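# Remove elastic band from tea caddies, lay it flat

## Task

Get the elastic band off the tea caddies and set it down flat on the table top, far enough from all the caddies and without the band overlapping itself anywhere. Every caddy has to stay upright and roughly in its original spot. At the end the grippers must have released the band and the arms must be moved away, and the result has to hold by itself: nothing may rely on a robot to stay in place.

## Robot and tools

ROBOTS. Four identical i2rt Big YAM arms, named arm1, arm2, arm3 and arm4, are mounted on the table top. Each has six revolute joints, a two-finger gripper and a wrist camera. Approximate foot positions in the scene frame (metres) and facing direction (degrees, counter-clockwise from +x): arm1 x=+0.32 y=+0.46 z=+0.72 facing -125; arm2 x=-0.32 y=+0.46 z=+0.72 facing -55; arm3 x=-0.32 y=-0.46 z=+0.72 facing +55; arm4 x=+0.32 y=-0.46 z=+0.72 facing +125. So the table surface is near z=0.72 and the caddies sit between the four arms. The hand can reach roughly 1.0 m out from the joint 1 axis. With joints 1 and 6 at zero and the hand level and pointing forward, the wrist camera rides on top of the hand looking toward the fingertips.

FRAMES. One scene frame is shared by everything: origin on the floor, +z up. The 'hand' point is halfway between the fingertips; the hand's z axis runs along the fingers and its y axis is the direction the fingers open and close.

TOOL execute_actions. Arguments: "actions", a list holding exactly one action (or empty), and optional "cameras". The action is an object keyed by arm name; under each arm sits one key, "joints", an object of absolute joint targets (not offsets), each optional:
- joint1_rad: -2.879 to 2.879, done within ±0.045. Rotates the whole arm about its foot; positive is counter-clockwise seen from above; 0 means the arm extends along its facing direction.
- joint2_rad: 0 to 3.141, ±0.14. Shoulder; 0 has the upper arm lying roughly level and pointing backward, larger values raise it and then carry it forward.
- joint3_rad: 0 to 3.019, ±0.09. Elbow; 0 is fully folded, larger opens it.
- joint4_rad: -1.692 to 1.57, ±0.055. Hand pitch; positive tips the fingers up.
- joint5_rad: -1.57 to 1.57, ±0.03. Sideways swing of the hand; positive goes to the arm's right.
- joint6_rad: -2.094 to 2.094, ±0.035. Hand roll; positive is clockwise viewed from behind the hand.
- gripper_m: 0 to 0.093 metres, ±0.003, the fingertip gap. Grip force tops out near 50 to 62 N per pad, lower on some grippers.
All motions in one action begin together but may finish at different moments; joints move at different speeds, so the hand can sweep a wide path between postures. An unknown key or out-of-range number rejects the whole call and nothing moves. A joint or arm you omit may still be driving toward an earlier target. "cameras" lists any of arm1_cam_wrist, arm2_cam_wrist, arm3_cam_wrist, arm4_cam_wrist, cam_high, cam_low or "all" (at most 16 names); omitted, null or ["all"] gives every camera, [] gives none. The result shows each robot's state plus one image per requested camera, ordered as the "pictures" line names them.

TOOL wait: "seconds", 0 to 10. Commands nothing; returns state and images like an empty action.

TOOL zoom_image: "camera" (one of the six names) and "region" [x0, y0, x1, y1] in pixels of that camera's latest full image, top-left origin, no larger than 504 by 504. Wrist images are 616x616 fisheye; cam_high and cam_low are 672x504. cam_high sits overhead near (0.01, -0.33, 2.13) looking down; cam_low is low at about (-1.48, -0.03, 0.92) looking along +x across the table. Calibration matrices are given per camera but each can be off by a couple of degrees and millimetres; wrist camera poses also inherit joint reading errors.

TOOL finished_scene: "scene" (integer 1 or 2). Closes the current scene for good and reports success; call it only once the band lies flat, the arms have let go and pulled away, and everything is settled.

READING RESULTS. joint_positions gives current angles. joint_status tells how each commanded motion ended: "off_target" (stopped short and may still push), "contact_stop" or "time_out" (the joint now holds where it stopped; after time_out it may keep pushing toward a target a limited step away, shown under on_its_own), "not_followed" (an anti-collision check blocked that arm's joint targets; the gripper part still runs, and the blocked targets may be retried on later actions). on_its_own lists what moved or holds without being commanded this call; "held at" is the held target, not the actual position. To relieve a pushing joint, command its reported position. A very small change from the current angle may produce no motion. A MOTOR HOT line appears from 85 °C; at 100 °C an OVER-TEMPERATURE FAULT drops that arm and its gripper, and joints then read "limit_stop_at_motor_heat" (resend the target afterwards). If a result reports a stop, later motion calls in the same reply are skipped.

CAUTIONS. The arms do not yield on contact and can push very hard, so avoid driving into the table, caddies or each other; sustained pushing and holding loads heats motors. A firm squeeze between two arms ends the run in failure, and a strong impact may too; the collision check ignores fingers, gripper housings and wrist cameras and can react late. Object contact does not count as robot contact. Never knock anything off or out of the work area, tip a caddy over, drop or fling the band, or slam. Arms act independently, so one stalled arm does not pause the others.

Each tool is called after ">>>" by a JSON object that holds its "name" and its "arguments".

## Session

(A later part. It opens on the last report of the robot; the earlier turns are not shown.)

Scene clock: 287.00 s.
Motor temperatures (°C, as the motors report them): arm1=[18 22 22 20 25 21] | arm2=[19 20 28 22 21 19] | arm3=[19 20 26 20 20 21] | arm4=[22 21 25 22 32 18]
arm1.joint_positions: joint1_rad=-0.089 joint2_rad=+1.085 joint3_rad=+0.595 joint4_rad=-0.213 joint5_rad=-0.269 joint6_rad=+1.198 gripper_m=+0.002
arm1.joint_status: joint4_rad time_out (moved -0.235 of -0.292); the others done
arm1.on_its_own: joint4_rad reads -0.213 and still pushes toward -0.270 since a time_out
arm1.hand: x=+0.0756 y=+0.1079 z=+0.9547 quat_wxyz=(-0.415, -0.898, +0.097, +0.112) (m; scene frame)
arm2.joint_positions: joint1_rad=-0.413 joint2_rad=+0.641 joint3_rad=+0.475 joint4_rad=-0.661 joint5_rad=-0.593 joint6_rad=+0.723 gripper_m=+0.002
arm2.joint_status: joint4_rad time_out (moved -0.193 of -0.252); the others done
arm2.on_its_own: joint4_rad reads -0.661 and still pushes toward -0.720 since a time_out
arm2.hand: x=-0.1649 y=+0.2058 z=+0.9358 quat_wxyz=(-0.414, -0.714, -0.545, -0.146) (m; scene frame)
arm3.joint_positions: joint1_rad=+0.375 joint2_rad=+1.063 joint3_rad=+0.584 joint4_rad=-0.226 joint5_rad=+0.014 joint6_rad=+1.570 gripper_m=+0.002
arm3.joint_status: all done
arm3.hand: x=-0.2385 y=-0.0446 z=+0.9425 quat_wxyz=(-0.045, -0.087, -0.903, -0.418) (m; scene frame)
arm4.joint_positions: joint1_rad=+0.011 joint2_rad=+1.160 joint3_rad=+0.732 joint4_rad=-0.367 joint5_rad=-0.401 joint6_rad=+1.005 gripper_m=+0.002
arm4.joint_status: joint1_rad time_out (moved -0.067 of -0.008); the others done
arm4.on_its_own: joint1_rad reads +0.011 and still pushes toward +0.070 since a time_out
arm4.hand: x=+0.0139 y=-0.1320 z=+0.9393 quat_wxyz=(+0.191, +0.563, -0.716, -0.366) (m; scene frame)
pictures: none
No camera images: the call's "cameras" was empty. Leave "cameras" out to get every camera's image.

>>> {"name": "execute_actions", "arguments": {"actions": [{"arm1":{"joints":{"joint1_rad":0.15,"joint2_rad":1.03,"joint3_rad":0.6,"joint4_rad":-0.4,"joint5_rad":-0.15,"joint6_rad":1.38}},"arm2":{"joints":{"joint1_rad":-0.1,"joint2_rad":1.0,"joint3_rad":0.74,"joint4_rad":-0.56,"joint5_rad":-0.3,"joint6_rad":1.15}},"arm3":{"joints":{"joint1_rad":0.0,"joint2_rad":1.17,"joint3_rad":0.72,"joint4_rad":-0.3}},"arm4":{"joints":{"joint1_rad":-0.22,"joint2_rad":1.04,"joint3_rad":0.72,"joint4_rad":-0.53,"joint5_rad":-0.22,"joint6_rad":1.28}}}], "cameras": ["cam_high"]}}

>>> {"name": "execute_actions", "arguments": {"actions": [{"arm1":{"joints":{"joint1_rad":0.45,"joint2_rad":0.94,"joint3_rad":0.55,"joint4_rad":-0.54,"joint5_rad":0,"joint6_rad":1.57}},"arm2":{"joints":{"joint1_rad":0.141,"joint2_rad":1.3,"joint3_rad":0.92,"joint4_rad":-0.437,"joint5_rad":0,"joint6_rad":1.57}},"arm3":{"joints":{"joint1_rad":-0.286,"joint2_rad":1.27,"joint3_rad":0.82,"joint4_rad":-0.333}},"arm4":{"joints":{"joint1_rad":-0.46,"joint2_rad":0.87,"joint3_rad":0.63,"joint4_rad":-0.675,"joint5_rad":0,"joint6_rad":1.57}}}], "cameras": ["cam_high","cam_low"]}}

>>> {"name": "execute_actions", "arguments": {"actions": [{"arm1":{"joints":{"joint1_rad":0.78,"joint2_rad":0.95,"joint3_rad":0.525,"joint4_rad":-0.52}},"arm2":{"joints":{"joint1_rad":0.29,"joint2_rad":1.5,"joint3_rad":1.17,"joint4_rad":-0.5}},"arm3":{"joints":{"joint1_rad":-0.39,"joint2_rad":1.5,"joint3_rad":1.12,"joint4_rad":-0.45}},"arm4":{"joints":{"joint1_rad":-0.76,"joint2_rad":0.88,"joint3_rad":0.59,"joint4_rad":-0.64}}}], "cameras": ["cam_high"]}}

>>> {"name": "execute_actions", "arguments": {"actions": [{"arm1":{"joints":{"joint1_rad":1.04,"joint2_rad":1.192,"joint3_rad":0.52,"joint4_rad":-0.266}},"arm2":{"joints":{"joint1_rad":0.407,"joint2_rad":1.811,"joint3_rad":1.385,"joint4_rad":-0.498}},"arm3":{"joints":{"joint1_rad":-0.452,"joint2_rad":1.874,"joint3_rad":1.37,"joint4_rad":-0.423}},"arm4":{"joints":{"joint1_rad":-1.005,"joint2_rad":1.125,"joint3_rad":0.58,"joint4_rad":-0.398}}}], "cameras": ["cam_high","cam_low"]}}

Scene clock: 307.37 s.
Motor temperatures (°C, as the motors report them): arm1=[18 22 22 20 25 21] | arm2=[19 20 30 21 20 19] | arm3=[19 20 28 20 20 21] | arm4=[22 21 26 22 30 18]
arm1.joint_positions: joint1_rad=+0.126 joint2_rad=+1.034 joint3_rad=+0.612 joint4_rad=-0.377 joint5_rad=-0.134 joint6_rad=+1.374 gripper_m=+0.002
arm1.joint_status: all done
arm1.hand: x=+0.1452 y=+0.0919 z=+0.9514 quat_wxyz=(-0.369, -0.919, +0.115, +0.071) (m; scene frame)
arm2.joint_positions: joint1_rad=-0.095 joint2_rad=+1.006 joint3_rad=+0.710 joint4_rad=-0.548 joint5_rad=-0.306 joint6_rad=+1.135 gripper_m=+0.002
arm2.joint_status: all done
arm2.hand: x=-0.0711 y=+0.1426 z=+0.9439 quat_wxyz=(-0.344, -0.792, -0.480, -0.154) (m; scene frame)
arm3.joint_positions: joint1_rad=+0.010 joint2_rad=+1.160 joint3_rad=+0.695 joint4_rad=-0.277 joint5_rad=-0.003 joint6_rad=+1.570 gripper_m=+0.002
arm3.joint_status: all done
arm3.hand: x=-0.0810 y=-0.0723 z=+0.9508 quat_wxyz=(-0.108, -0.249, -0.881, -0.388) (m; scene frame)
arm4.joint_positions: joint1_rad=-0.228 joint2_rad=+1.040 joint3_rad=+0.724 joint4_rad=-0.510 joint5_rad=-0.213 joint6_rad=+1.269 gripper_m=+0.002
arm4.joint_status: all done
arm4.hand: x=+0.1385 y=-0.0834 z=+0.9541 quat_wxyz=(+0.109, +0.339, -0.863, -0.357) (m; scene frame)
pictures: cam_high
Images, in order (width x height): cam_high 672x504.

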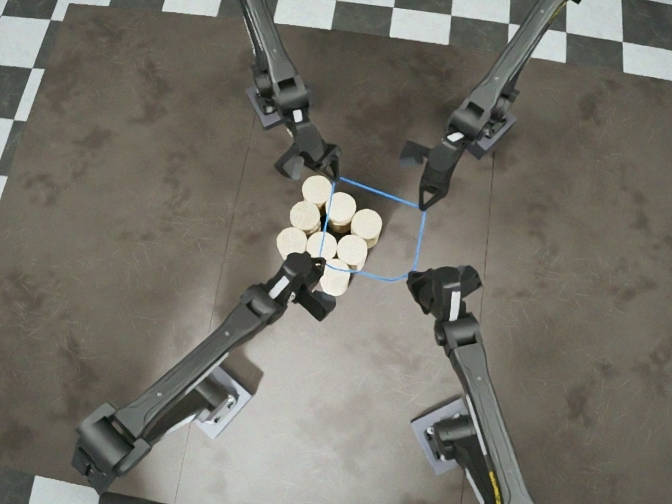

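Scene clock: 308.80 s.
Motor temperatures (°C, as the motors report them): arm1=[18 22 22 20 25 21] | arm2=[19 20 30 21 20 19] | arm3=[19 20 28 20 20 21] | arm4=[22 21 26 22 29 18]
arm1.joint_positions: joint1_rad=+0.442 joint2_rad=+0.940 joint3_rad=+0.573 joint4_rad=-0.499 joint5_rad=+0.004 joint6_rad=+1.567 gripper_m=+0.002
arm1.joint_status: all done
arm1.hand: x=+0.2513 y=+0.0956 z=+0.9447 quat_wxyz=(-0.339, -0.936, +0.085, +0.035) (m; scene frame)
arm2.joint_positions: joint1_rad=+0.143 joint2_rad=+1.308 joint3_rad=+0.897 joint4_rad=-0.420 joint5_rad=-0.002 joint6_rad=+1.551 gripper_m=+0.002
arm2.joint_status: all done
arm2.hand: x=+0.0333 y=+0.0985 z=+0.9260 quat_wxyz=(-0.337, -0.860, -0.361, -0.129) (m; scene frame)
arm3.joint_positions: joint1_rad=-0.270 joint2_rad=+1.257 joint3_rad=+0.789 joint4_rad=-0.314 joint5_rad=-0.012 joint6_rad=+1.570 gripper_m=+0.002
arm3.joint_status: all done
arm3.hand: x=+0.0375 y=-0.1322 z=+0.9496 quat_wxyz=(-0.150, -0.371, -0.845, -0.354) (m; scene frame)
arm4.joint_positions: joint1_rad=-0.458 joint2_rad=+0.871 joint3_rad=+0.644 joint4_rad=-0.633 joint5_rad=-0.004 joint6_rad=+1.557 gripper_m=+0.002
arm4.joint_status: all done
arm4.hand: x=+0.2716 y=-0.1004 z=+0.9509 quat_wxyz=(+0.021, +0.070, -0.935, -0.346) (m; scene frame)
pictures: cam_high, cam_low
Images, in order (width x height): cam_high 672x504, cam_low 672x504.

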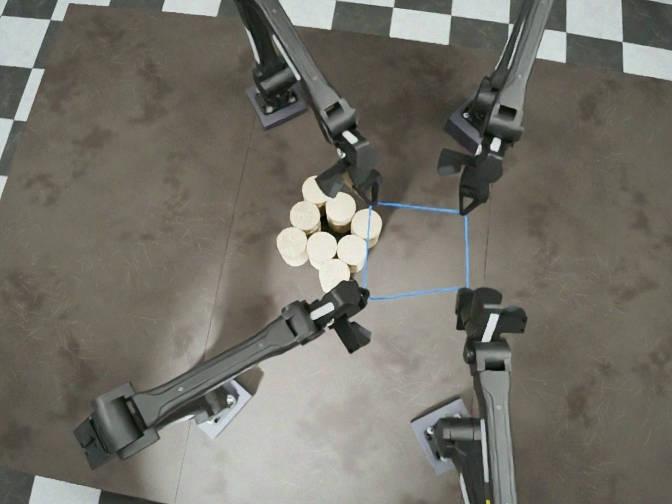

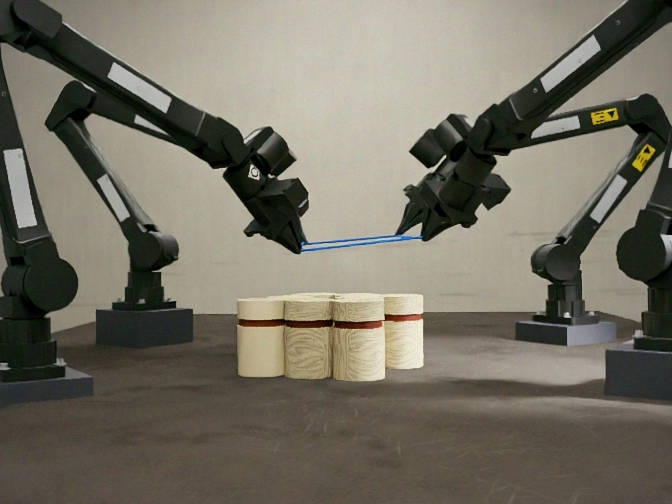

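Scene clock: 309.93 s.
Motor temperatures (°C, as the motors report them): arm1=[18 22 23 20 25 21] | arm2=[19 20 31 21 20 19] | arm3=[19 20 29 20 20 21] | arm4=[22 21 26 22 29 18]
arm1.joint_positions: joint1_rad=+0.755 joint2_rad=+0.940 joint3_rad=+0.553 joint4_rad=-0.490 joint5_rad=+0.015 joint6_rad=+1.569 gripper_m=+0.002
arm1.joint_status: all done
arm1.hand: x=+0.3637 y=+0.0968 z=+0.9358 quat_wxyz=(-0.335, -0.940, -0.059, -0.015) (m; scene frame)
arm2.joint_positions: joint1_rad=+0.286 joint2_rad=+1.504 joint3_rad=+1.135 joint4_rad=-0.471 joint5_rad=+0.003 joint6_rad=+1.553 gripper_m=+0.002
arm2.joint_status: all done
arm2.hand: x=+0.1440 y=+0.1032 z=+0.9369 quat_wxyz=(-0.323, -0.835, -0.421, -0.149) (m; scene frame)
arm3.joint_positions: joint1_rad=-0.366 joint2_rad=+1.490 joint3_rad=+1.087 joint4_rad=-0.430 joint5_rad=-0.010 joint6_rad=+1.570 gripper_m=+0.002
arm3.joint_status: all done
arm3.hand: x=+0.1400 y=-0.1137 z=+0.9651 quat_wxyz=(-0.157, -0.415, -0.835, -0.325) (m; scene frame)
arm4.joint_positions: joint1_rad=-0.748 joint2_rad=+0.881 joint3_rad=+0.607 joint4_rad=-0.612 joint5_rad=-0.009 joint6_rad=+1.557 gripper_m=+0.002
arm4.joint_status: all done
arm4.hand: x=+0.3745 y=-0.1073 z=+0.9319 quat_wxyz=(-0.026, -0.066, -0.940, -0.334) (m; scene frame)
pictures: cam_high
Images, in order (width x height): cam_high 672x504.

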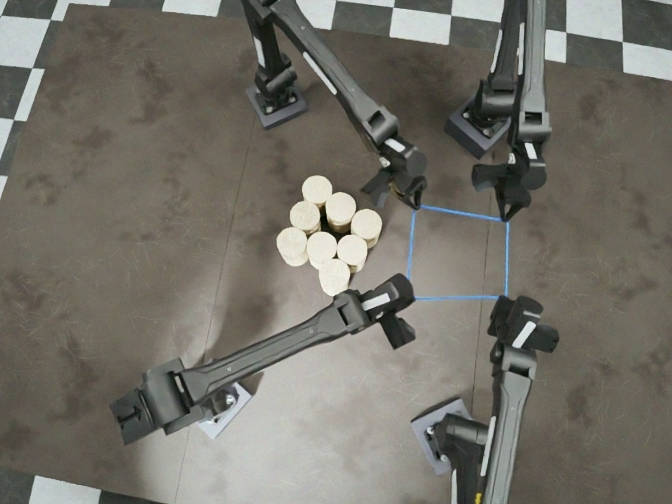

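Scene clock: 311.23 s.
Motor temperatures (°C, as the motors report them): arm1=[18 22 23 20 25 21] | arm2=[19 21 31 21 20 19] | arm3=[19 20 29 20 20 21] | arm4=[22 21 26 22 29 18]
arm1.joint_positions: joint1_rad=+1.016 joint2_rad=+1.186 joint3_rad=+0.539 joint4_rad=-0.258 joint5_rad=+0.018 joint6_rad=+1.569 gripper_m=+0.002
arm1.joint_status: all done
arm1.hand: x=+0.4682 y=+0.0886 z=+0.8752 quat_wxyz=(-0.317, -0.929, -0.180, -0.055) (m; scene frame)
arm2.joint_positions: joint1_rad=+0.408 joint2_rad=+1.822 joint3_rad=+1.359 joint4_rad=-0.475 joint5_rad=+0.004 joint6_rad=+1.555 gripper_m=+0.002
arm2.joint_status: all done
arm2.hand: x=+0.2554 y=+0.1182 z=+0.8557 quat_wxyz=(-0.273, -0.822, -0.478, -0.145) (m; scene frame)
arm3.joint_positions: joint1_rad=-0.432 joint2_rad=+1.875 joint3_rad=+1.347 joint4_rad=-0.423 joint5_rad=-0.007 joint6_rad=+1.570 gripper_m=+0.002
arm3.joint_status: all done
arm3.hand: x=+0.2434 y=-0.0922 z=+0.8622 quat_wxyz=(-0.142, -0.453, -0.838, -0.270) (m; scene frame)
arm4.joint_positions: joint1_rad=-0.991 joint2_rad=+1.133 joint3_rad=+0.596 joint4_rad=-0.385 joint5_rad=-0.012 joint6_rad=+1.559 gripper_m=+0.002
arm4.joint_status: all done
arm4.hand: x=+0.4742 y=-0.0912 z=+0.8709 quat_wxyz=(-0.061, -0.181, -0.931, -0.312) (m; scene frame)
pictures: cam_high, cam_low
Images, in order (width x height): cam_high 672x504, cam_low 672x504.

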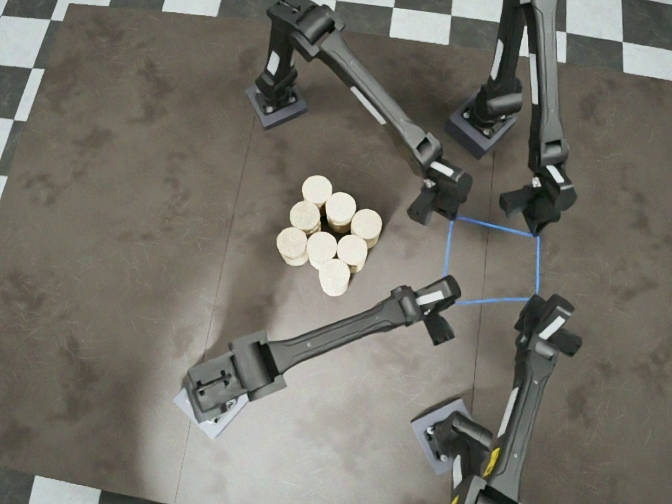

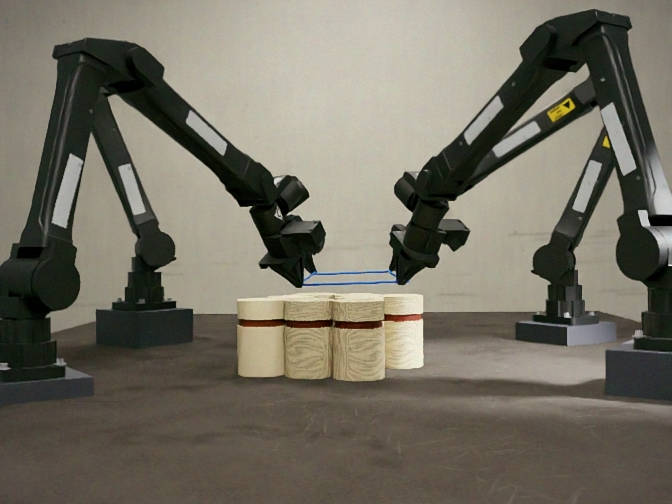

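>>> {"name": "execute_actions", "arguments": {"actions": [{"arm1":{"joints":{"joint1_rad":0.99,"joint2_rad":1.655,"joint3_rad":0.408,"joint4_rad":0.255}},"arm2":{"joints":{"joint1_rad":0.385,"joint2_rad":2.02,"joint3_rad":1.385,"joint4_rad":-0.26}},"arm3":{"joints":{"joint1_rad":-0.46,"joint2_rad":2.10,"joint3_rad":1.37,"joint4_rad":-0.195}},"arm4":{"joints":{"joint1_rad":-0.955,"joint2_rad":1.51,"joint3_rad":0.434,"joint4_rad":0.092}}}], "cameras": ["cam_high"]}}

>>> {"name": "zoom_image", "arguments": {"camera": "cam_high", "region": [400,170,600,360]}}

Scene clock: 319.73 s.
Motor temperatures (°C, as the motors report them): arm1=[18 22 23 20 24 21] | arm2=[19 22 31 21 20 19] | arm3=[19 21 30 20 20 21] | arm4=[22 21 26 22 27 18]
arm1.joint_positions: joint1_rad=+0.979 joint2_rad=+1.635 joint3_rad=+0.434 joint4_rad=+0.265 joint5_rad=+0.011 joint6_rad=+1.569 gripper_m=+0.002
arm1.joint_status: all done
arm1.hand: x=+0.4551 y=+0.0864 z=+0.7419 quat_wxyz=(-0.303, -0.937, -0.165, -0.050) (m; scene frame)
arm2.joint_positions: joint1_rad=+0.390 joint2_rad=+2.033 joint3_rad=+1.359 joint4_rad=-0.275 joint5_rad=+0.002 joint6_rad=+1.556 gripper_m=+0.002
arm2.joint_status: all done
arm2.hand: x=+0.2692 y=+0.0951 z=+0.7446 quat_wxyz=(-0.269, -0.828, -0.471, -0.141) (m; scene frame)
arm3.joint_positions: joint1_rad=-0.452 joint2_rad=+2.105 joint3_rad=+1.352 joint4_rad=-0.213 joint5_rad=-0.002 joint6_rad=+1.570 gripper_m=+0.002
arm3.joint_status: all done
arm3.hand: x=+0.2674 y=-0.0946 z=+0.7417 quat_wxyz=(-0.144, -0.463, -0.835, -0.261) (m; scene frame)
arm4.joint_positions: joint1_rad=-0.943 joint2_rad=+1.502 joint3_rad=+0.456 joint4_rad=+0.096 joint5_rad=-0.010 joint6_rad=+1.559 gripper_m=+0.002
arm4.joint_status: all done
arm4.hand: x=+0.4563 y=-0.0862 z=+0.7422 quat_wxyz=(-0.052, -0.159, -0.939, -0.300) (m; scene frame)
pictures: cam_high
Images, in order (width x height): cam_high 672x504.

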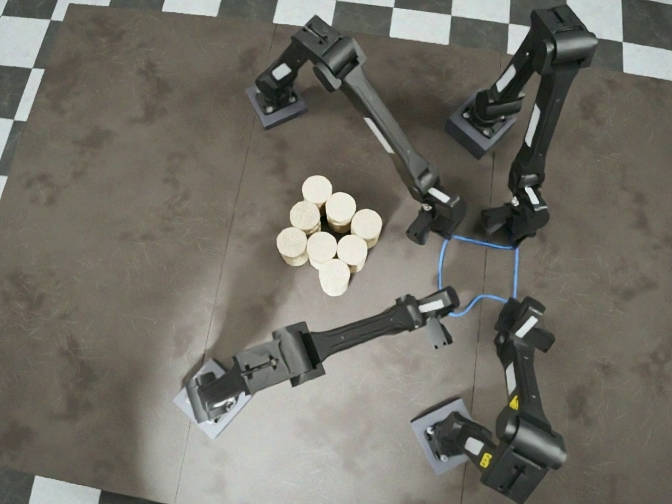

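Region (400, 170, 600, 360) of cam_high's 672x504 image, scaled by 2.520, with more detail than that image has; it fills the top 479 rows of this view, and the rest is white.

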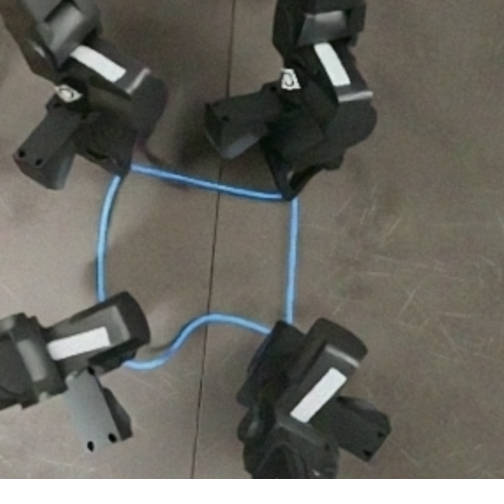

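>>> {"name": "execute_actions", "arguments": {"actions": [{"arm1":{"joints":{"gripper_m":0.022}},"arm2":{"joints":{"gripper_m":0.022}},"arm3":{"joints":{"gripper_m":0.022}},"arm4":{"joints":{"gripper_m":0.022}}}], "cameras": []}}

>>> {"name": "execute_actions", "arguments": {"actions": [{"arm1":{"joints":{"joint2_rad":1.34,"joint4_rad":-0.1}},"arm2":{"joints":{"joint2_rad":1.8,"joint4_rad":-0.6}},"arm3":{"joints":{"joint2_rad":1.87,"joint4_rad":-0.55}},"arm4":{"joints":{"joint2_rad":1.2,"joint4_rad":-0.27}}}], "cameras": ["cam_high"]}}

>>> {"name": "zoom_image", "arguments": {"camera": "cam_high", "region": [400,170,600,360]}}

Scene clock: 328.77 s.
Motor temperatures (°C, as the motors report them): arm1=[18 22 22 20 24 21] | arm2=[19 23 31 22 20 19] | arm3=[19 23 30 20 20 21] | arm4=[22 21 25 22 26 18]
arm1.joint_positions: joint1_rad=+0.980 joint2_rad=+1.635 joint3_rad=+0.414 joint4_rad=+0.265 joint5_rad=+0.004 joint6_rad=+1.569 gripper_m=+0.022
arm1.joint_status: all done
arm1.hand: x=+0.4530 y=+0.0977 z=+0.7364 quat_wxyz=(-0.293, -0.940, -0.168, -0.052) (m; scene frame)
arm2.joint_positions: joint1_rad=+0.390 joint2_rad=+2.033 joint3_rad=+1.359 joint4_rad=-0.275 joint5_rad=+0.002 joint6_rad=+1.556 gripper_m=+0.022
arm2.joint_status: all done
arm2.hand: x=+0.2692 y=+0.0951 z=+0.7446 quat_wxyz=(-0.269, -0.828, -0.471, -0.141) (m; scene frame)
arm3.joint_positions: joint1_rad=-0.452 joint2_rad=+2.105 joint3_rad=+1.352 joint4_rad=-0.212 joint5_rad=-0.002 joint6_rad=+1.570 gripper_m=+0.022
arm3.joint_status: all done
arm3.hand: x=+0.2674 y=-0.0945 z=+0.7418 quat_wxyz=(-0.144, -0.463, -0.835, -0.261) (m; scene frame)
arm4.joint_positions: joint1_rad=-0.946 joint2_rad=+1.503 joint3_rad=+0.433 joint4_rad=+0.096 joint5_rad=-0.003 joint6_rad=+1.561 gripper_m=+0.022
arm4.joint_status: all done
arm4.hand: x=+0.4542 y=-0.0989 z=+0.7343 quat_wxyz=(-0.054, -0.164, -0.942, -0.288) (m; scene frame)
pictures: none
No camera images: the call's "cameras" was empty. Leave "cameras" out to get every camera's image.

Scene clock: 330.00 s.
Motor temperatures (°C, as the motors report them): arm1=[18 22 22 20 24 21] | arm2=[19 23 32 22 20 19] | arm3=[19 23 30 20 20 21] | arm4=[22 21 25 22 26 18]
arm1.joint_positions: joint1_rad=+0.980 joint2_rad=+1.336 joint3_rad=+0.408 joint4_rad=-0.093 joint5_rad=+0.004 joint6_rad=+1.569 gripper_m=+0.022
arm1.joint_status: all done
arm1.hand: x=+0.4429 y=+0.1247 z=+0.7916 quat_wxyz=(-0.263, -0.949, -0.170, -0.047) (m; scene frame)
arm2.joint_positions: joint1_rad=+0.390 joint2_rad=+1.792 joint3_rad=+1.359 joint4_rad=-0.591 joint5_rad=+0.002 joint6_rad=+1.556 gripper_m=+0.022
arm2.joint_status: all done
arm2.hand: x=+0.2298 y=+0.1207 z=+0.8591 quat_wxyz=(-0.237, -0.838, -0.476, -0.124) (m; scene frame)
arm3.joint_positions: joint1_rad=-0.452 joint2_rad=+1.839 joint3_rad=+1.353 joint4_rad=-0.537 joint5_rad=-0.001 joint6_rad=+1.570 gripper_m=+0.022
arm3.joint_status: all done
arm3.hand: x=+0.2350 y=-0.1150 z=+0.8721 quat_wxyz=(-0.130, -0.467, -0.842, -0.237) (m; scene frame)
arm4.joint_positions: joint1_rad=-0.946 joint2_rad=+1.196 joint3_rad=+0.433 joint4_rad=-0.259 joint5_rad=-0.003 joint6_rad=+1.561 gripper_m=+0.022
arm4.joint_status: all done
arm4.hand: x=+0.4421 y=-0.1313 z=+0.7939 quat_wxyz=(-0.050, -0.165, -0.949, -0.266) (m; scene frame)
pictures: cam_high
Images, in order (width x height): cam_high 672x504.

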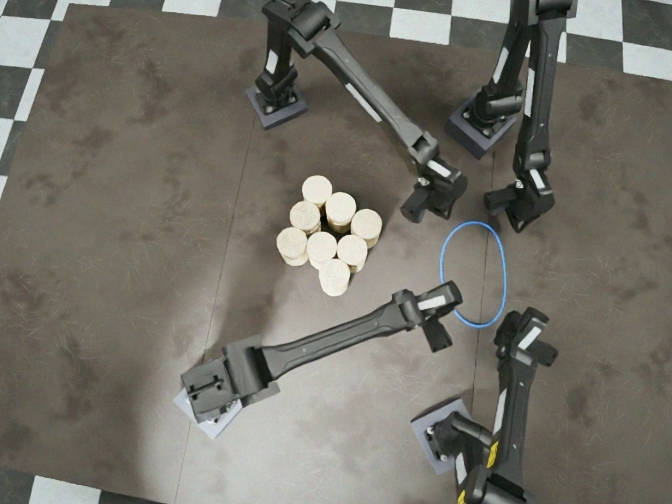

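Region (400, 170, 600, 360) of cam_high's 672x504 image, scaled by 2.520, with more detail than that image has; it fills the top 479 rows of this view, and the rest is white.

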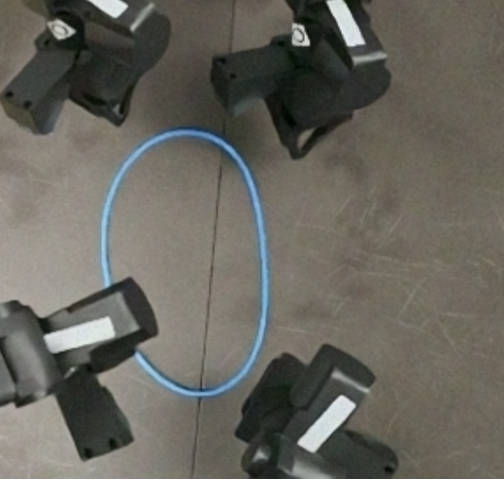

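>>> {"name": "execute_actions", "arguments": {"actions": [{"arm1":{"joints":{"joint1_rad":0.5,"joint2_rad":1.1,"joint3_rad":0.9,"joint4_rad":-1.2,"joint6_rad":0.49,"gripper_m":0.093}},"arm2":{"joints":{"joint1_rad":-0.3,"joint2_rad":0.8,"joint3_rad":0.9,"joint4_rad":-1.4,"gripper_m":0.093}},"arm3":{"joints":{"joint1_rad":0.1,"joint2_rad":0.8,"joint3_rad":0.9,"joint4_rad":-1.4,"gripper_m":0.093}},"arm4":{"joints":{"joint1_rad":-0.2,"joint2_rad":1.1,"joint3_rad":0.95,"joint4_rad":-1.3,"joint6_rad":1.53,"gripper_m":0.093}}}], "cameras": []}}

>>> {"name": "execute_actions", "arguments": {"actions": [{"arm1":{"joints":{"joint1_rad":-0.045,"joint2_rad":1.685,"joint3_rad":1.29,"joint4_rad":-1.075}}}], "cameras": ["cam_high","arm1_cam_wrist","cam_low"]}}

Scene clock: 399.30 s.
Motor temperatures (°C, as the motors report them): arm1=[18 22 23 20 23 21] | arm2=[19 23 33 21 20 19] | arm3=[19 23 32 20 20 21] | arm4=[22 20 27 22 23 18]
arm1.joint_positions: joint1_rad=+0.498 joint2_rad=+1.086 joint3_rad=+0.873 joint4_rad=-1.193 joint5_rad=+0.001 joint6_rad=+0.499 gripper_m=+0.093
arm1.joint_status: all done
arm1.hand: x=+0.2787 y=+0.1419 z=+0.9666 quat_wxyz=(-0.063, -0.888, -0.453, +0.045) (m; scene frame)
arm2.joint_positions: joint1_rad=-0.294 joint2_rad=+0.796 joint3_rad=+0.911 joint4_rad=-1.391 joint5_rad=+0.002 joint6_rad=+1.561 gripper_m=+0.093
arm2.joint_status: all done
arm2.hand: x=-0.2349 y=+0.2191 z=+1.0050 quat_wxyz=(-0.147, -0.974, -0.169, -0.018) (m; scene frame)
arm3.joint_positions: joint1_rad=+0.090 joint2_rad=+0.801 joint3_rad=+0.902 joint4_rad=-1.388 joint5_rad=-0.002 joint6_rad=+1.570 gripper_m=+0.093
arm3.joint_status: all done
arm3.hand: x=-0.2034 y=-0.2324 z=+1.0352 quat_wxyz=(-0.032, -0.231, -0.963, -0.138) (m; scene frame)
arm4.joint_positions: joint1_rad=-0.202 joint2_rad=+1.102 joint3_rad=+0.908 joint4_rad=-1.288 joint5_rad=-0.001 joint6_rad=+1.538 gripper_m=+0.093
arm4.joint_status: all done
arm4.hand: x=+0.2034 y=-0.1746 z=+0.9397 quat_wxyz=(+0.007, +0.209, -0.977, -0.042) (m; scene frame)
pictures: none
No camera images: the call's "cameras" was empty. Leave "cameras" out to get every camera's image.

Scene clock: 400.73 s.
Motor temperatures (°C, as the motors report them): arm1=[18 22 23 20 23 21] | arm2=[19 23 33 21 20 19] | arm3=[19 23 32 20 20 21] | arm4=[22 20 27 22 23 18]
arm1.joint_positions: joint1_rad=-0.051 joint2_rad=+1.691 joint3_rad=+1.261 joint4_rad=-1.073 joint5_rad=+0.001 joint6_rad=+0.497 gripper_m=+0.093
arm1.joint_status: all done
arm1.hand: x=+0.0072 y=+0.0709 z=+0.8861 quat_wxyz=(-0.016, -0.980, -0.197, +0.025) (m; scene frame)
arm2.joint_positions: joint1_rad=-0.294 joint2_rad=+0.796 joint3_rad=+0.911 joint4_rad=-1.391 joint5_rad=+0.002 joint6_rad=+1.561 gripper_m=+0.093
arm2.joint_status: not commanded
arm2.hand: x=-0.2349 y=+0.2191 z=+1.0050 quat_wxyz=(-0.147, -0.974, -0.169, -0.018) (m; scene frame)
arm3.joint_positions: joint1_rad=+0.090 joint2_rad=+0.801 joint3_rad=+0.902 joint4_rad=-1.388 joint5_rad=-0.002 joint6_rad=+1.570 gripper_m=+0.093
arm3.joint_status: not commanded
arm3.hand: x=-0.2034 y=-0.2324 z=+1.0352 quat_wxyz=(-0.032, -0.231, -0.963, -0.138) (m; scene frame)
arm4.joint_positions: joint1_rad=-0.202 joint2_rad=+1.102 joint3_rad=+0.908 joint4_rad=-1.288 joint5_rad=-0.001 joint6_rad=+1.538 gripper_m=+0.093
arm4.joint_status: not commanded
arm4.hand: x=+0.2034 y=-0.1746 z=+0.9397 quat_wxyz=(+0.007, +0.209, -0.977, -0.042) (m; scene frame)
pictures: arm1_cam_wrist, cam_high, cam_low
camera_calibration (this result's frames):
arm1_cam_wrist: T_world_to_cam=[[-0.386406, 0.921561, -0.0376189, -0.0280071], [0.762935, 0.342282, 0.548428, -0.514011], [0.518286, 0.183215, -0.835351, 0.84511], [0, 0, 0, 1]] pos_world=[-0.056674, 0.0469102, 0.986808]
Images, in order (width x height): arm1_cam_wrist 616x616, cam_high 672x504, cam_low 672x504.

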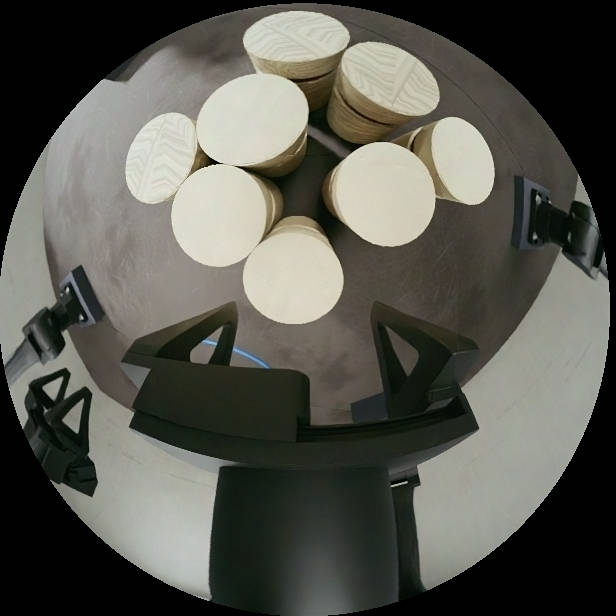

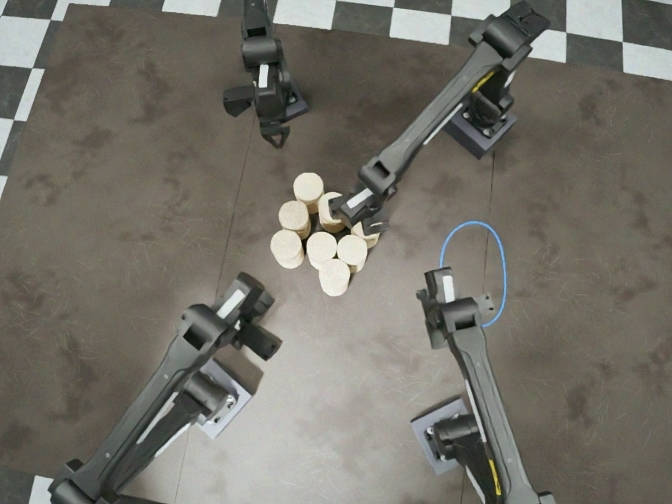

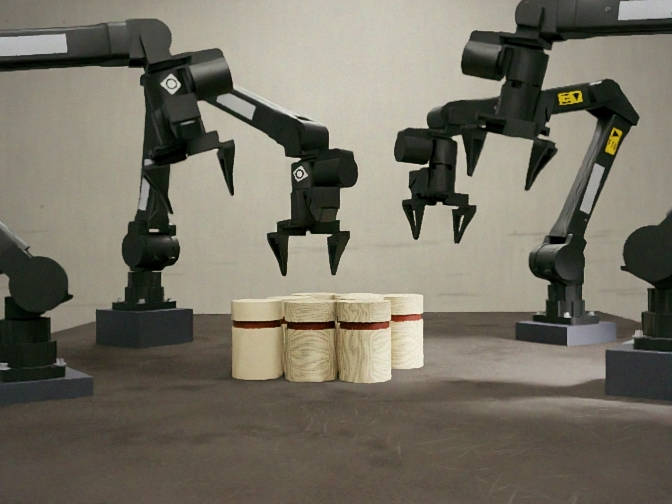

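>>> {"name": "zoom_image", "arguments": {"camera": "cam_high", "region": [230,140,440,340]}}

Region (230, 140, 440, 340) of cam_high's 672x504 image, scaled by 2.400, with more detail than that image has; it fills the top 480 rows of this view, and the rest is white.

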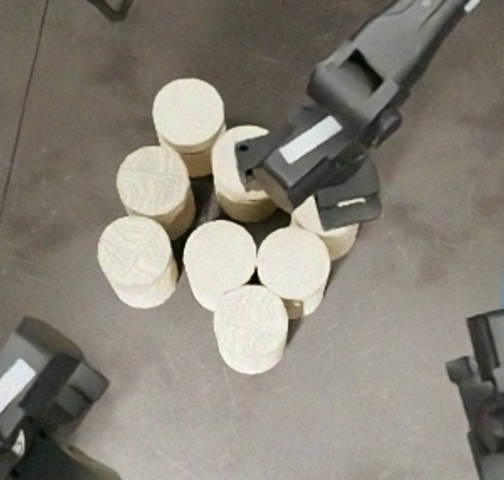

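>>> {"name": "execute_actions", "arguments": {"actions": [{"arm1":{"joints":{"joint1_rad":-0.022,"joint2_rad":1.78,"joint3_rad":1.165,"joint4_rad":-0.87}}}], "cameras": ["arm1_cam_wrist"]}}

>>> {"name": "execute_actions", "arguments": {"actions": [{"arm1":{"joints":{"gripper_m":0.07}}}], "cameras": []}}

Scene clock: 416.97 s.
Motor temperatures (°C, as the motors report them): arm1=[18 22 25 20 22 21] | arm2=[19 22 32 21 20 19] | arm3=[19 22 32 19 19 21] | arm4=[22 20 29 22 23 18]
arm1.joint_positions: joint1_rad=-0.026 joint2_rad=+1.782 joint3_rad=+1.155 joint4_rad=-0.878 joint5_rad=+0.001 joint6_rad=+0.497 gripper_m=+0.093
arm1.joint_status: all done
arm1.hand: x=+0.0204 y=+0.0686 z=+0.8090 quat_wxyz=(-0.016, -0.977, -0.209, +0.024) (m; scene frame)
arm2.joint_positions: joint1_rad=-0.294 joint2_rad=+0.796 joint3_rad=+0.911 joint4_rad=-1.391 joint5_rad=+0.002 joint6_rad=+1.561 gripper_m=+0.093
arm2.joint_status: not commanded
arm2.hand: x=-0.2349 y=+0.2191 z=+1.0050 quat_wxyz=(-0.147, -0.974, -0.169, -0.018) (m; scene frame)
arm3.joint_positions: joint1_rad=+0.090 joint2_rad=+0.801 joint3_rad=+0.902 joint4_rad=-1.388 joint5_rad=-0.002 joint6_rad=+1.570 gripper_m=+0.093
arm3.joint_status: not commanded
arm3.hand: x=-0.2034 y=-0.2324 z=+1.0352 quat_wxyz=(-0.032, -0.231, -0.963, -0.138) (m; scene frame)
arm4.joint_positions: joint1_rad=-0.202 joint2_rad=+1.102 joint3_rad=+0.908 joint4_rad=-1.288 joint5_rad=-0.001 joint6_rad=+1.538 gripper_m=+0.093
arm4.joint_status: not commanded
arm4.hand: x=+0.2034 y=-0.1746 z=+0.9397 quat_wxyz=(+0.007, +0.209, -0.977, -0.042) (m; scene frame)
pictures: arm1_cam_wrist
camera_calibration (this result's frames):
arm1_cam_wrist: T_world_to_cam=[[-0.409039, 0.911796, -0.0362592, -0.0236323], [0.753066, 0.359738, 0.55089, -0.483915], [0.515344, 0.19803, -0.83379, 0.772079], [0, 0, 0, 1]] pos_world=[-0.0431326, 0.0427358, 0.909479]
Images, in order (width x height): arm1_cam_wrist 616x616.

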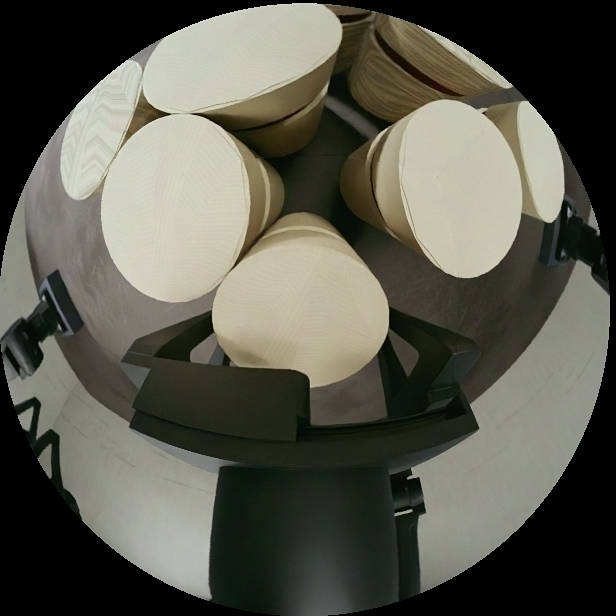

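Scene clock: 417.50 s.
Motor temperatures (°C, as the motors report them): arm1=[18 22 25 20 22 21] | arm2=[19 22 32 21 20 19] | arm3=[19 22 32 19 19 21] | arm4=[22 20 30 22 23 18]
arm1.joint_positions: joint1_rad=-0.026 joint2_rad=+1.782 joint3_rad=+1.155 joint4_rad=-0.877 joint5_rad=+0.000 joint6_rad=+0.497 gripper_m=+0.080
arm1.joint_status: gripper_m off_target (ended at +0.080, target +0.070)
arm1.hand: x=+0.0202 y=+0.0682 z=+0.8090 quat_wxyz=(-0.016, -0.977, -0.209, +0.024) (m; scene frame)
arm2.joint_positions: joint1_rad=-0.294 joint2_rad=+0.796 joint3_rad=+0.911 joint4_rad=-1.391 joint5_rad=+0.002 joint6_rad=+1.561 gripper_m=+0.093
arm2.joint_status: not commanded
arm2.hand: x=-0.2349 y=+0.2191 z=+1.0050 quat_wxyz=(-0.147, -0.974, -0.169, -0.018) (m; scene frame)
arm3.joint_positions: joint1_rad=+0.090 joint2_rad=+0.801 joint3_rad=+0.902 joint4_rad=-1.388 joint5_rad=-0.002 joint6_rad=+1.570 gripper_m=+0.093
arm3.joint_status: not commanded
arm3.hand: x=-0.2034 y=-0.2324 z=+1.0352 quat_wxyz=(-0.032, -0.231, -0.963, -0.138) (m; scene frame)
arm4.joint_positions: joint1_rad=-0.202 joint2_rad=+1.102 joint3_rad=+0.908 joint4_rad=-1.288 joint5_rad=-0.001 joint6_rad=+1.538 gripper_m=+0.093
arm4.joint_status: not commanded
arm4.hand: x=+0.2034 y=-0.1746 z=+0.9397 quat_wxyz=(+0.007, +0.209, -0.977, -0.042) (m; scene frame)
pictures: none
No camera images: the call's "cameras" was empty. Leave "cameras" out to get every camera's image.

>>> {"name": "execute_actions", "arguments": {"actions": [{"arm1":{"joints":{"joint1_rad":0.008,"joint2_rad":1.748,"joint3_rad":1.118,"joint4_rad":-0.86}}}], "cameras": []}}

>>> {"name": "execute_actions", "arguments": {"actions": [{"arm1":{"joints":{"gripper_m":0.093}}}], "cameras": []}}

>>> {"name": "execute_actions", "arguments": {"actions": [{"arm1":{"joints":{"joint2_rad":1.64,"joint3_rad":1.24,"joint4_rad":-1.07}}}], "cameras": ["cam_high"]}}

Scene clock: 424.77 s.
Motor temperatures (°C, as the motors report them): arm1=[18 23 24 20 22 21] | arm2=[19 21 32 21 20 19] | arm3=[19 22 32 19 19 21] | arm4=[22 20 30 22 23 18]
arm1.joint_positions: joint1_rad=+0.003 joint2_rad=+1.758 joint3_rad=+1.120 joint4_rad=-0.867 joint5_rad=+0.001 joint6_rad=+0.497 gripper_m=+0.080
arm1.joint_status: all done
arm1.hand: x=+0.0383 y=+0.0690 z=+0.8090 quat_wxyz=(-0.016, -0.974, -0.224, +0.024) (m; scene frame)
arm2.joint_positions: joint1_rad=-0.294 joint2_rad=+0.796 joint3_rad=+0.911 joint4_rad=-1.391 joint5_rad=+0.002 joint6_rad=+1.561 gripper_m=+0.093
arm2.joint_status: not commanded
arm2.hand: x=-0.2349 y=+0.2191 z=+1.0050 quat_wxyz=(-0.147, -0.974, -0.169, -0.018) (m; scene frame)
arm3.joint_positions: joint1_rad=+0.090 joint2_rad=+0.801 joint3_rad=+0.902 joint4_rad=-1.388 joint5_rad=-0.002 joint6_rad=+1.570 gripper_m=+0.093
arm3.joint_status: not commanded
arm3.hand: x=-0.2034 y=-0.2324 z=+1.0352 quat_wxyz=(-0.032, -0.231, -0.963, -0.138) (m; scene frame)
arm4.joint_positions: joint1_rad=-0.202 joint2_rad=+1.102 joint3_rad=+0.908 joint4_rad=-1.288 joint5_rad=-0.001 joint6_rad=+1.538 gripper_m=+0.093
arm4.joint_status: not commanded
arm4.hand: x=+0.2034 y=-0.1746 z=+0.9397 quat_wxyz=(+0.007, +0.209, -0.977, -0.042) (m; scene frame)
pictures: none
No camera images: the call's "cameras" was empty. Leave "cameras" out to get every camera's image.

Scene clock: 425.27 s.
Motor temperatures (°C, as the motors report them): arm1=[18 23 24 20 22 21] | arm2=[19 21 32 21 20 19] | arm3=[19 21 32 19 19 21] | arm4=[22 20 30 22 23 18]
arm1.joint_positions: joint1_rad=+0.003 joint2_rad=+1.758 joint3_rad=+1.120 joint4_rad=-0.867 joint5_rad=+0.001 joint6_rad=+0.497 gripper_m=+0.093
arm1.joint_status: all done
arm1.hand: x=+0.0383 y=+0.0690 z=+0.8090 quat_wxyz=(-0.016, -0.974, -0.224, +0.024) (m; scene frame)
arm2.joint_positions: joint1_rad=-0.294 joint2_rad=+0.796 joint3_rad=+0.911 joint4_rad=-1.391 joint5_rad=+0.002 joint6_rad=+1.561 gripper_m=+0.093
arm2.joint_status: not commanded
arm2.hand: x=-0.2349 y=+0.2191 z=+1.0050 quat_wxyz=(-0.147, -0.974, -0.169, -0.018) (m; scene frame)
arm3.joint_positions: joint1_rad=+0.090 joint2_rad=+0.801 joint3_rad=+0.902 joint4_rad=-1.388 joint5_rad=-0.002 joint6_rad=+1.570 gripper_m=+0.093
arm3.joint_status: not commanded
arm3.hand: x=-0.2034 y=-0.2324 z=+1.0352 quat_wxyz=(-0.032, -0.231, -0.963, -0.138) (m; scene frame)
arm4.joint_positions: joint1_rad=-0.202 joint2_rad=+1.102 joint3_rad=+0.908 joint4_rad=-1.288 joint5_rad=-0.001 joint6_rad=+1.538 gripper_m=+0.093
arm4.joint_status: not commanded
arm4.hand: x=+0.2034 y=-0.1746 z=+0.9397 quat_wxyz=(+0.007, +0.209, -0.977, -0.042) (m; scene frame)
pictures: none
No camera images: the call's "cameras" was empty. Leave "cameras" out to get every camera's image.

Scene clock: 426.20 s.
Motor temperatures (°C, as the motors report them): arm1=[18 23 24 20 22 21] | arm2=[19 21 32 21 20 19] | arm3=[19 21 32 19 19 21] | arm4=[22 20 30 22 23 18]
arm1.joint_positions: joint1_rad=+0.003 joint2_rad=+1.621 joint3_rad=+1.223 joint4_rad=-1.062 joint5_rad=+0.001 joint6_rad=+0.497 gripper_m=+0.093
arm1.joint_status: all done
arm1.hand: x=+0.0349 y=+0.0632 z=+0.9049 quat_wxyz=(-0.031, -0.973, -0.223, +0.041) (m; scene frame)
arm2.joint_positions: joint1_rad=-0.294 joint2_rad=+0.796 joint3_rad=+0.911 joint4_rad=-1.391 joint5_rad=+0.002 joint6_rad=+1.561 gripper_m=+0.093
arm2.joint_status: not commanded
arm2.hand: x=-0.2349 y=+0.2191 z=+1.0050 quat_wxyz=(-0.147, -0.974, -0.169, -0.018) (m; scene frame)
arm3.joint_positions: joint1_rad=+0.090 joint2_rad=+0.801 joint3_rad=+0.902 joint4_rad=-1.388 joint5_rad=-0.002 joint6_rad=+1.570 gripper_m=+0.093
arm3.joint_status: not commanded
arm3.hand: x=-0.2034 y=-0.2324 z=+1.0352 quat_wxyz=(-0.032, -0.231, -0.963, -0.138) (m; scene frame)
arm4.joint_positions: joint1_rad=-0.202 joint2_rad=+1.102 joint3_rad=+0.908 joint4_rad=-1.288 joint5_rad=-0.001 joint6_rad=+1.538 gripper_m=+0.093
arm4.joint_status: not commanded
arm4.hand: x=+0.2034 y=-0.1746 z=+0.9397 quat_wxyz=(+0.007, +0.209, -0.977, -0.042) (m; scene frame)
pictures: cam_high
Images, in order (width x height): cam_high 672x504.

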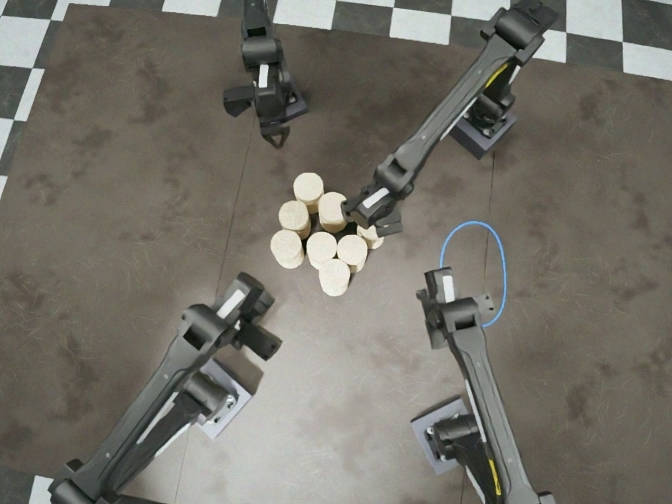

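>>> {"name": "execute_actions", "arguments": {"actions": [{"arm1":{"joints":{"joint1_rad":-0.203,"joint2_rad":1.775,"joint3_rad":1.45,"joint4_rad":-1.141,"joint6_rad":1.1}}}], "cameras": ["arm1_cam_wrist"]}}

>>> {"name": "execute_actions", "arguments": {"actions": [{"arm1":{"joints":{"joint2_rad":1.883,"joint3_rad":1.322,"joint4_rad":-0.92}}}], "cameras": ["arm1_cam_wrist"]}}

>>> {"name": "execute_actions", "arguments": {"actions": [{"arm1":{"joints":{"gripper_m":0.07}}}], "cameras": []}}

Scene clock: 451.43 s.
Motor temperatures (°C, as the motors report them): arm1=[18 23 25 20 22 21] | arm2=[19 21 31 21 20 19] | arm3=[19 21 32 19 19 21] | arm4=[22 20 31 22 22 18]
arm1.joint_positions: joint1_rad=-0.204 joint2_rad=+1.773 joint3_rad=+1.416 joint4_rad=-1.134 joint5_rad=+0.001 joint6_rad=+1.091 gripper_m=+0.093
arm1.joint_status: all done
arm1.hand: x=-0.0805 y=+0.0938 z=+0.9019 quat_wxyz=(-0.027, -0.984, +0.174, +0.026) (m; scene frame)
arm2.joint_positions: joint1_rad=-0.294 joint2_rad=+0.796 joint3_rad=+0.911 joint4_rad=-1.391 joint5_rad=+0.002 joint6_rad=+1.561 gripper_m=+0.093
arm2.joint_status: not commanded
arm2.hand: x=-0.2349 y=+0.2191 z=+1.0050 quat_wxyz=(-0.147, -0.974, -0.169, -0.018) (m; scene frame)
arm3.joint_positions: joint1_rad=+0.090 joint2_rad=+0.801 joint3_rad=+0.902 joint4_rad=-1.388 joint5_rad=-0.002 joint6_rad=+1.570 gripper_m=+0.093
arm3.joint_status: not commanded
arm3.hand: x=-0.2034 y=-0.2324 z=+1.0352 quat_wxyz=(-0.032, -0.231, -0.963, -0.138) (m; scene frame)
arm4.joint_positions: joint1_rad=-0.202 joint2_rad=+1.102 joint3_rad=+0.908 joint4_rad=-1.288 joint5_rad=-0.001 joint6_rad=+1.538 gripper_m=+0.093
arm4.joint_status: not commanded
arm4.hand: x=+0.2034 y=-0.1746 z=+0.9397 quat_wxyz=(+0.007, +0.209, -0.977, -0.042) (m; scene frame)
pictures: arm1_cam_wrist
camera_calibration (this result's frames):
arm1_cam_wrist: T_world_to_cam=[[0.341322, 0.93681, -0.0767194, 0.010017], [0.792612, -0.242987, 0.559216, -0.415926], [0.505238, -0.251681, -0.825464, 0.930363], [0, 0, 0, 1]] pos_world=[-0.143805, 0.123706, 1.00134]
Images, in order (width x height): arm1_cam_wrist 616x616.

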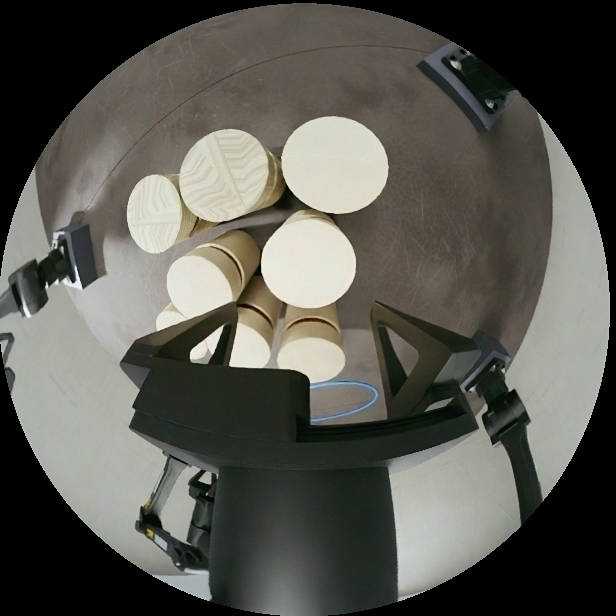

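Scene clock: 452.40 s.
Motor temperatures (°C, as the motors report them): arm1=[18 23 25 20 22 21] | arm2=[19 21 31 21 20 19] | arm3=[19 21 32 19 19 21] | arm4=[22 20 31 22 22 18]
arm1.joint_positions: joint1_rad=-0.204 joint2_rad=+1.889 joint3_rad=+1.310 joint4_rad=-0.929 joint5_rad=+0.001 joint6_rad=+1.091 gripper_m=+0.093
arm1.joint_status: all done
arm1.hand: x=-0.0792 y=+0.0960 z=+0.8073 quat_wxyz=(-0.020, -0.984, +0.175, +0.021) (m; scene frame)
arm2.joint_positions: joint1_rad=-0.294 joint2_rad=+0.796 joint3_rad=+0.911 joint4_rad=-1.391 joint5_rad=+0.002 joint6_rad=+1.561 gripper_m=+0.093
arm2.joint_status: not commanded
arm2.hand: x=-0.2349 y=+0.2191 z=+1.0050 quat_wxyz=(-0.147, -0.974, -0.169, -0.018) (m; scene frame)
arm3.joint_positions: joint1_rad=+0.090 joint2_rad=+0.801 joint3_rad=+0.902 joint4_rad=-1.388 joint5_rad=-0.002 joint6_rad=+1.570 gripper_m=+0.093
arm3.joint_status: not commanded
arm3.hand: x=-0.2034 y=-0.2324 z=+1.0352 quat_wxyz=(-0.032, -0.231, -0.963, -0.138) (m; scene frame)
arm4.joint_positions: joint1_rad=-0.202 joint2_rad=+1.102 joint3_rad=+0.908 joint4_rad=-1.288 joint5_rad=-0.001 joint6_rad=+1.538 gripper_m=+0.093
arm4.joint_status: not commanded
arm4.hand: x=+0.2034 y=-0.1746 z=+0.9397 quat_wxyz=(+0.007, +0.209, -0.977, -0.042) (m; scene frame)
pictures: arm1_cam_wrist
camera_calibration (this result's frames):
arm1_cam_wrist: T_world_to_cam=[[0.343016, 0.937288, -0.0618991, -0.011594], [0.785404, -0.250037, 0.566235, -0.369094], [0.515248, -0.242843, -0.821916, 0.849247], [0, 0, 0, 1]] pos_world=[-0.143708, 0.124814, 0.906287]
Images, in order (width x height): arm1_cam_wrist 616x616.

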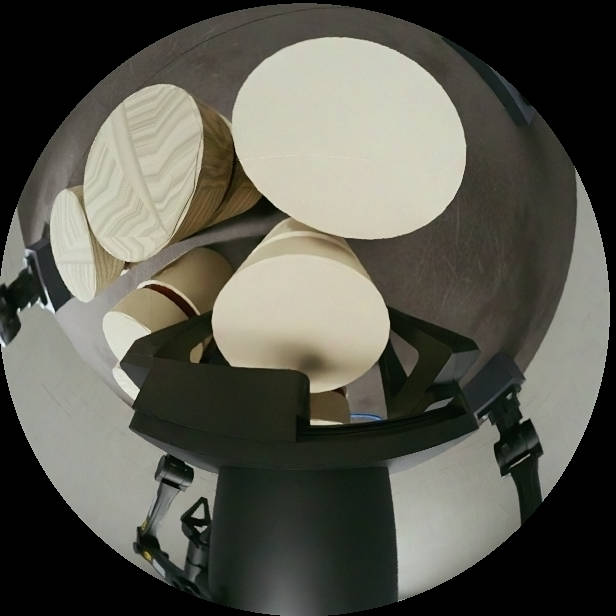

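Scene clock: 452.90 s.
Motor temperatures (°C, as the motors report them): arm1=[18 23 25 20 22 21] | arm2=[19 21 31 21 20 19] | arm3=[19 21 32 19 19 21] | arm4=[22 20 31 22 22 18]
arm1.joint_positions: joint1_rad=-0.204 joint2_rad=+1.889 joint3_rad=+1.310 joint4_rad=-0.928 joint5_rad=+0.001 joint6_rad=+1.092 gripper_m=+0.080
arm1.joint_status: gripper_m off_target (ended at +0.080, target +0.070)
arm1.hand: x=-0.0794 y=+0.0957 z=+0.8073 quat_wxyz=(-0.021, -0.984, +0.175, +0.021) (m; scene frame)
arm2.joint_positions: joint1_rad=-0.294 joint2_rad=+0.796 joint3_rad=+0.911 joint4_rad=-1.391 joint5_rad=+0.002 joint6_rad=+1.561 gripper_m=+0.093
arm2.joint_status: not commanded
arm2.hand: x=-0.2349 y=+0.2191 z=+1.0050 quat_wxyz=(-0.147, -0.974, -0.169, -0.018) (m; scene frame)
arm3.joint_positions: joint1_rad=+0.090 joint2_rad=+0.801 joint3_rad=+0.902 joint4_rad=-1.388 joint5_rad=-0.002 joint6_rad=+1.570 gripper_m=+0.093
arm3.joint_status: not commanded
arm3.hand: x=-0.2034 y=-0.2324 z=+1.0352 quat_wxyz=(-0.032, -0.231, -0.963, -0.138) (m; scene frame)
arm4.joint_positions: joint1_rad=-0.202 joint2_rad=+1.102 joint3_rad=+0.908 joint4_rad=-1.288 joint5_rad=-0.001 joint6_rad=+1.538 gripper_m=+0.093
arm4.joint_status: not commanded
arm4.hand: x=+0.2034 y=-0.1746 z=+0.9397 quat_wxyz=(+0.007, +0.209, -0.977, -0.042) (m; scene frame)
pictures: none
No camera images: the call's "cameras" was empty. Leave "cameras" out to get every camera's image.


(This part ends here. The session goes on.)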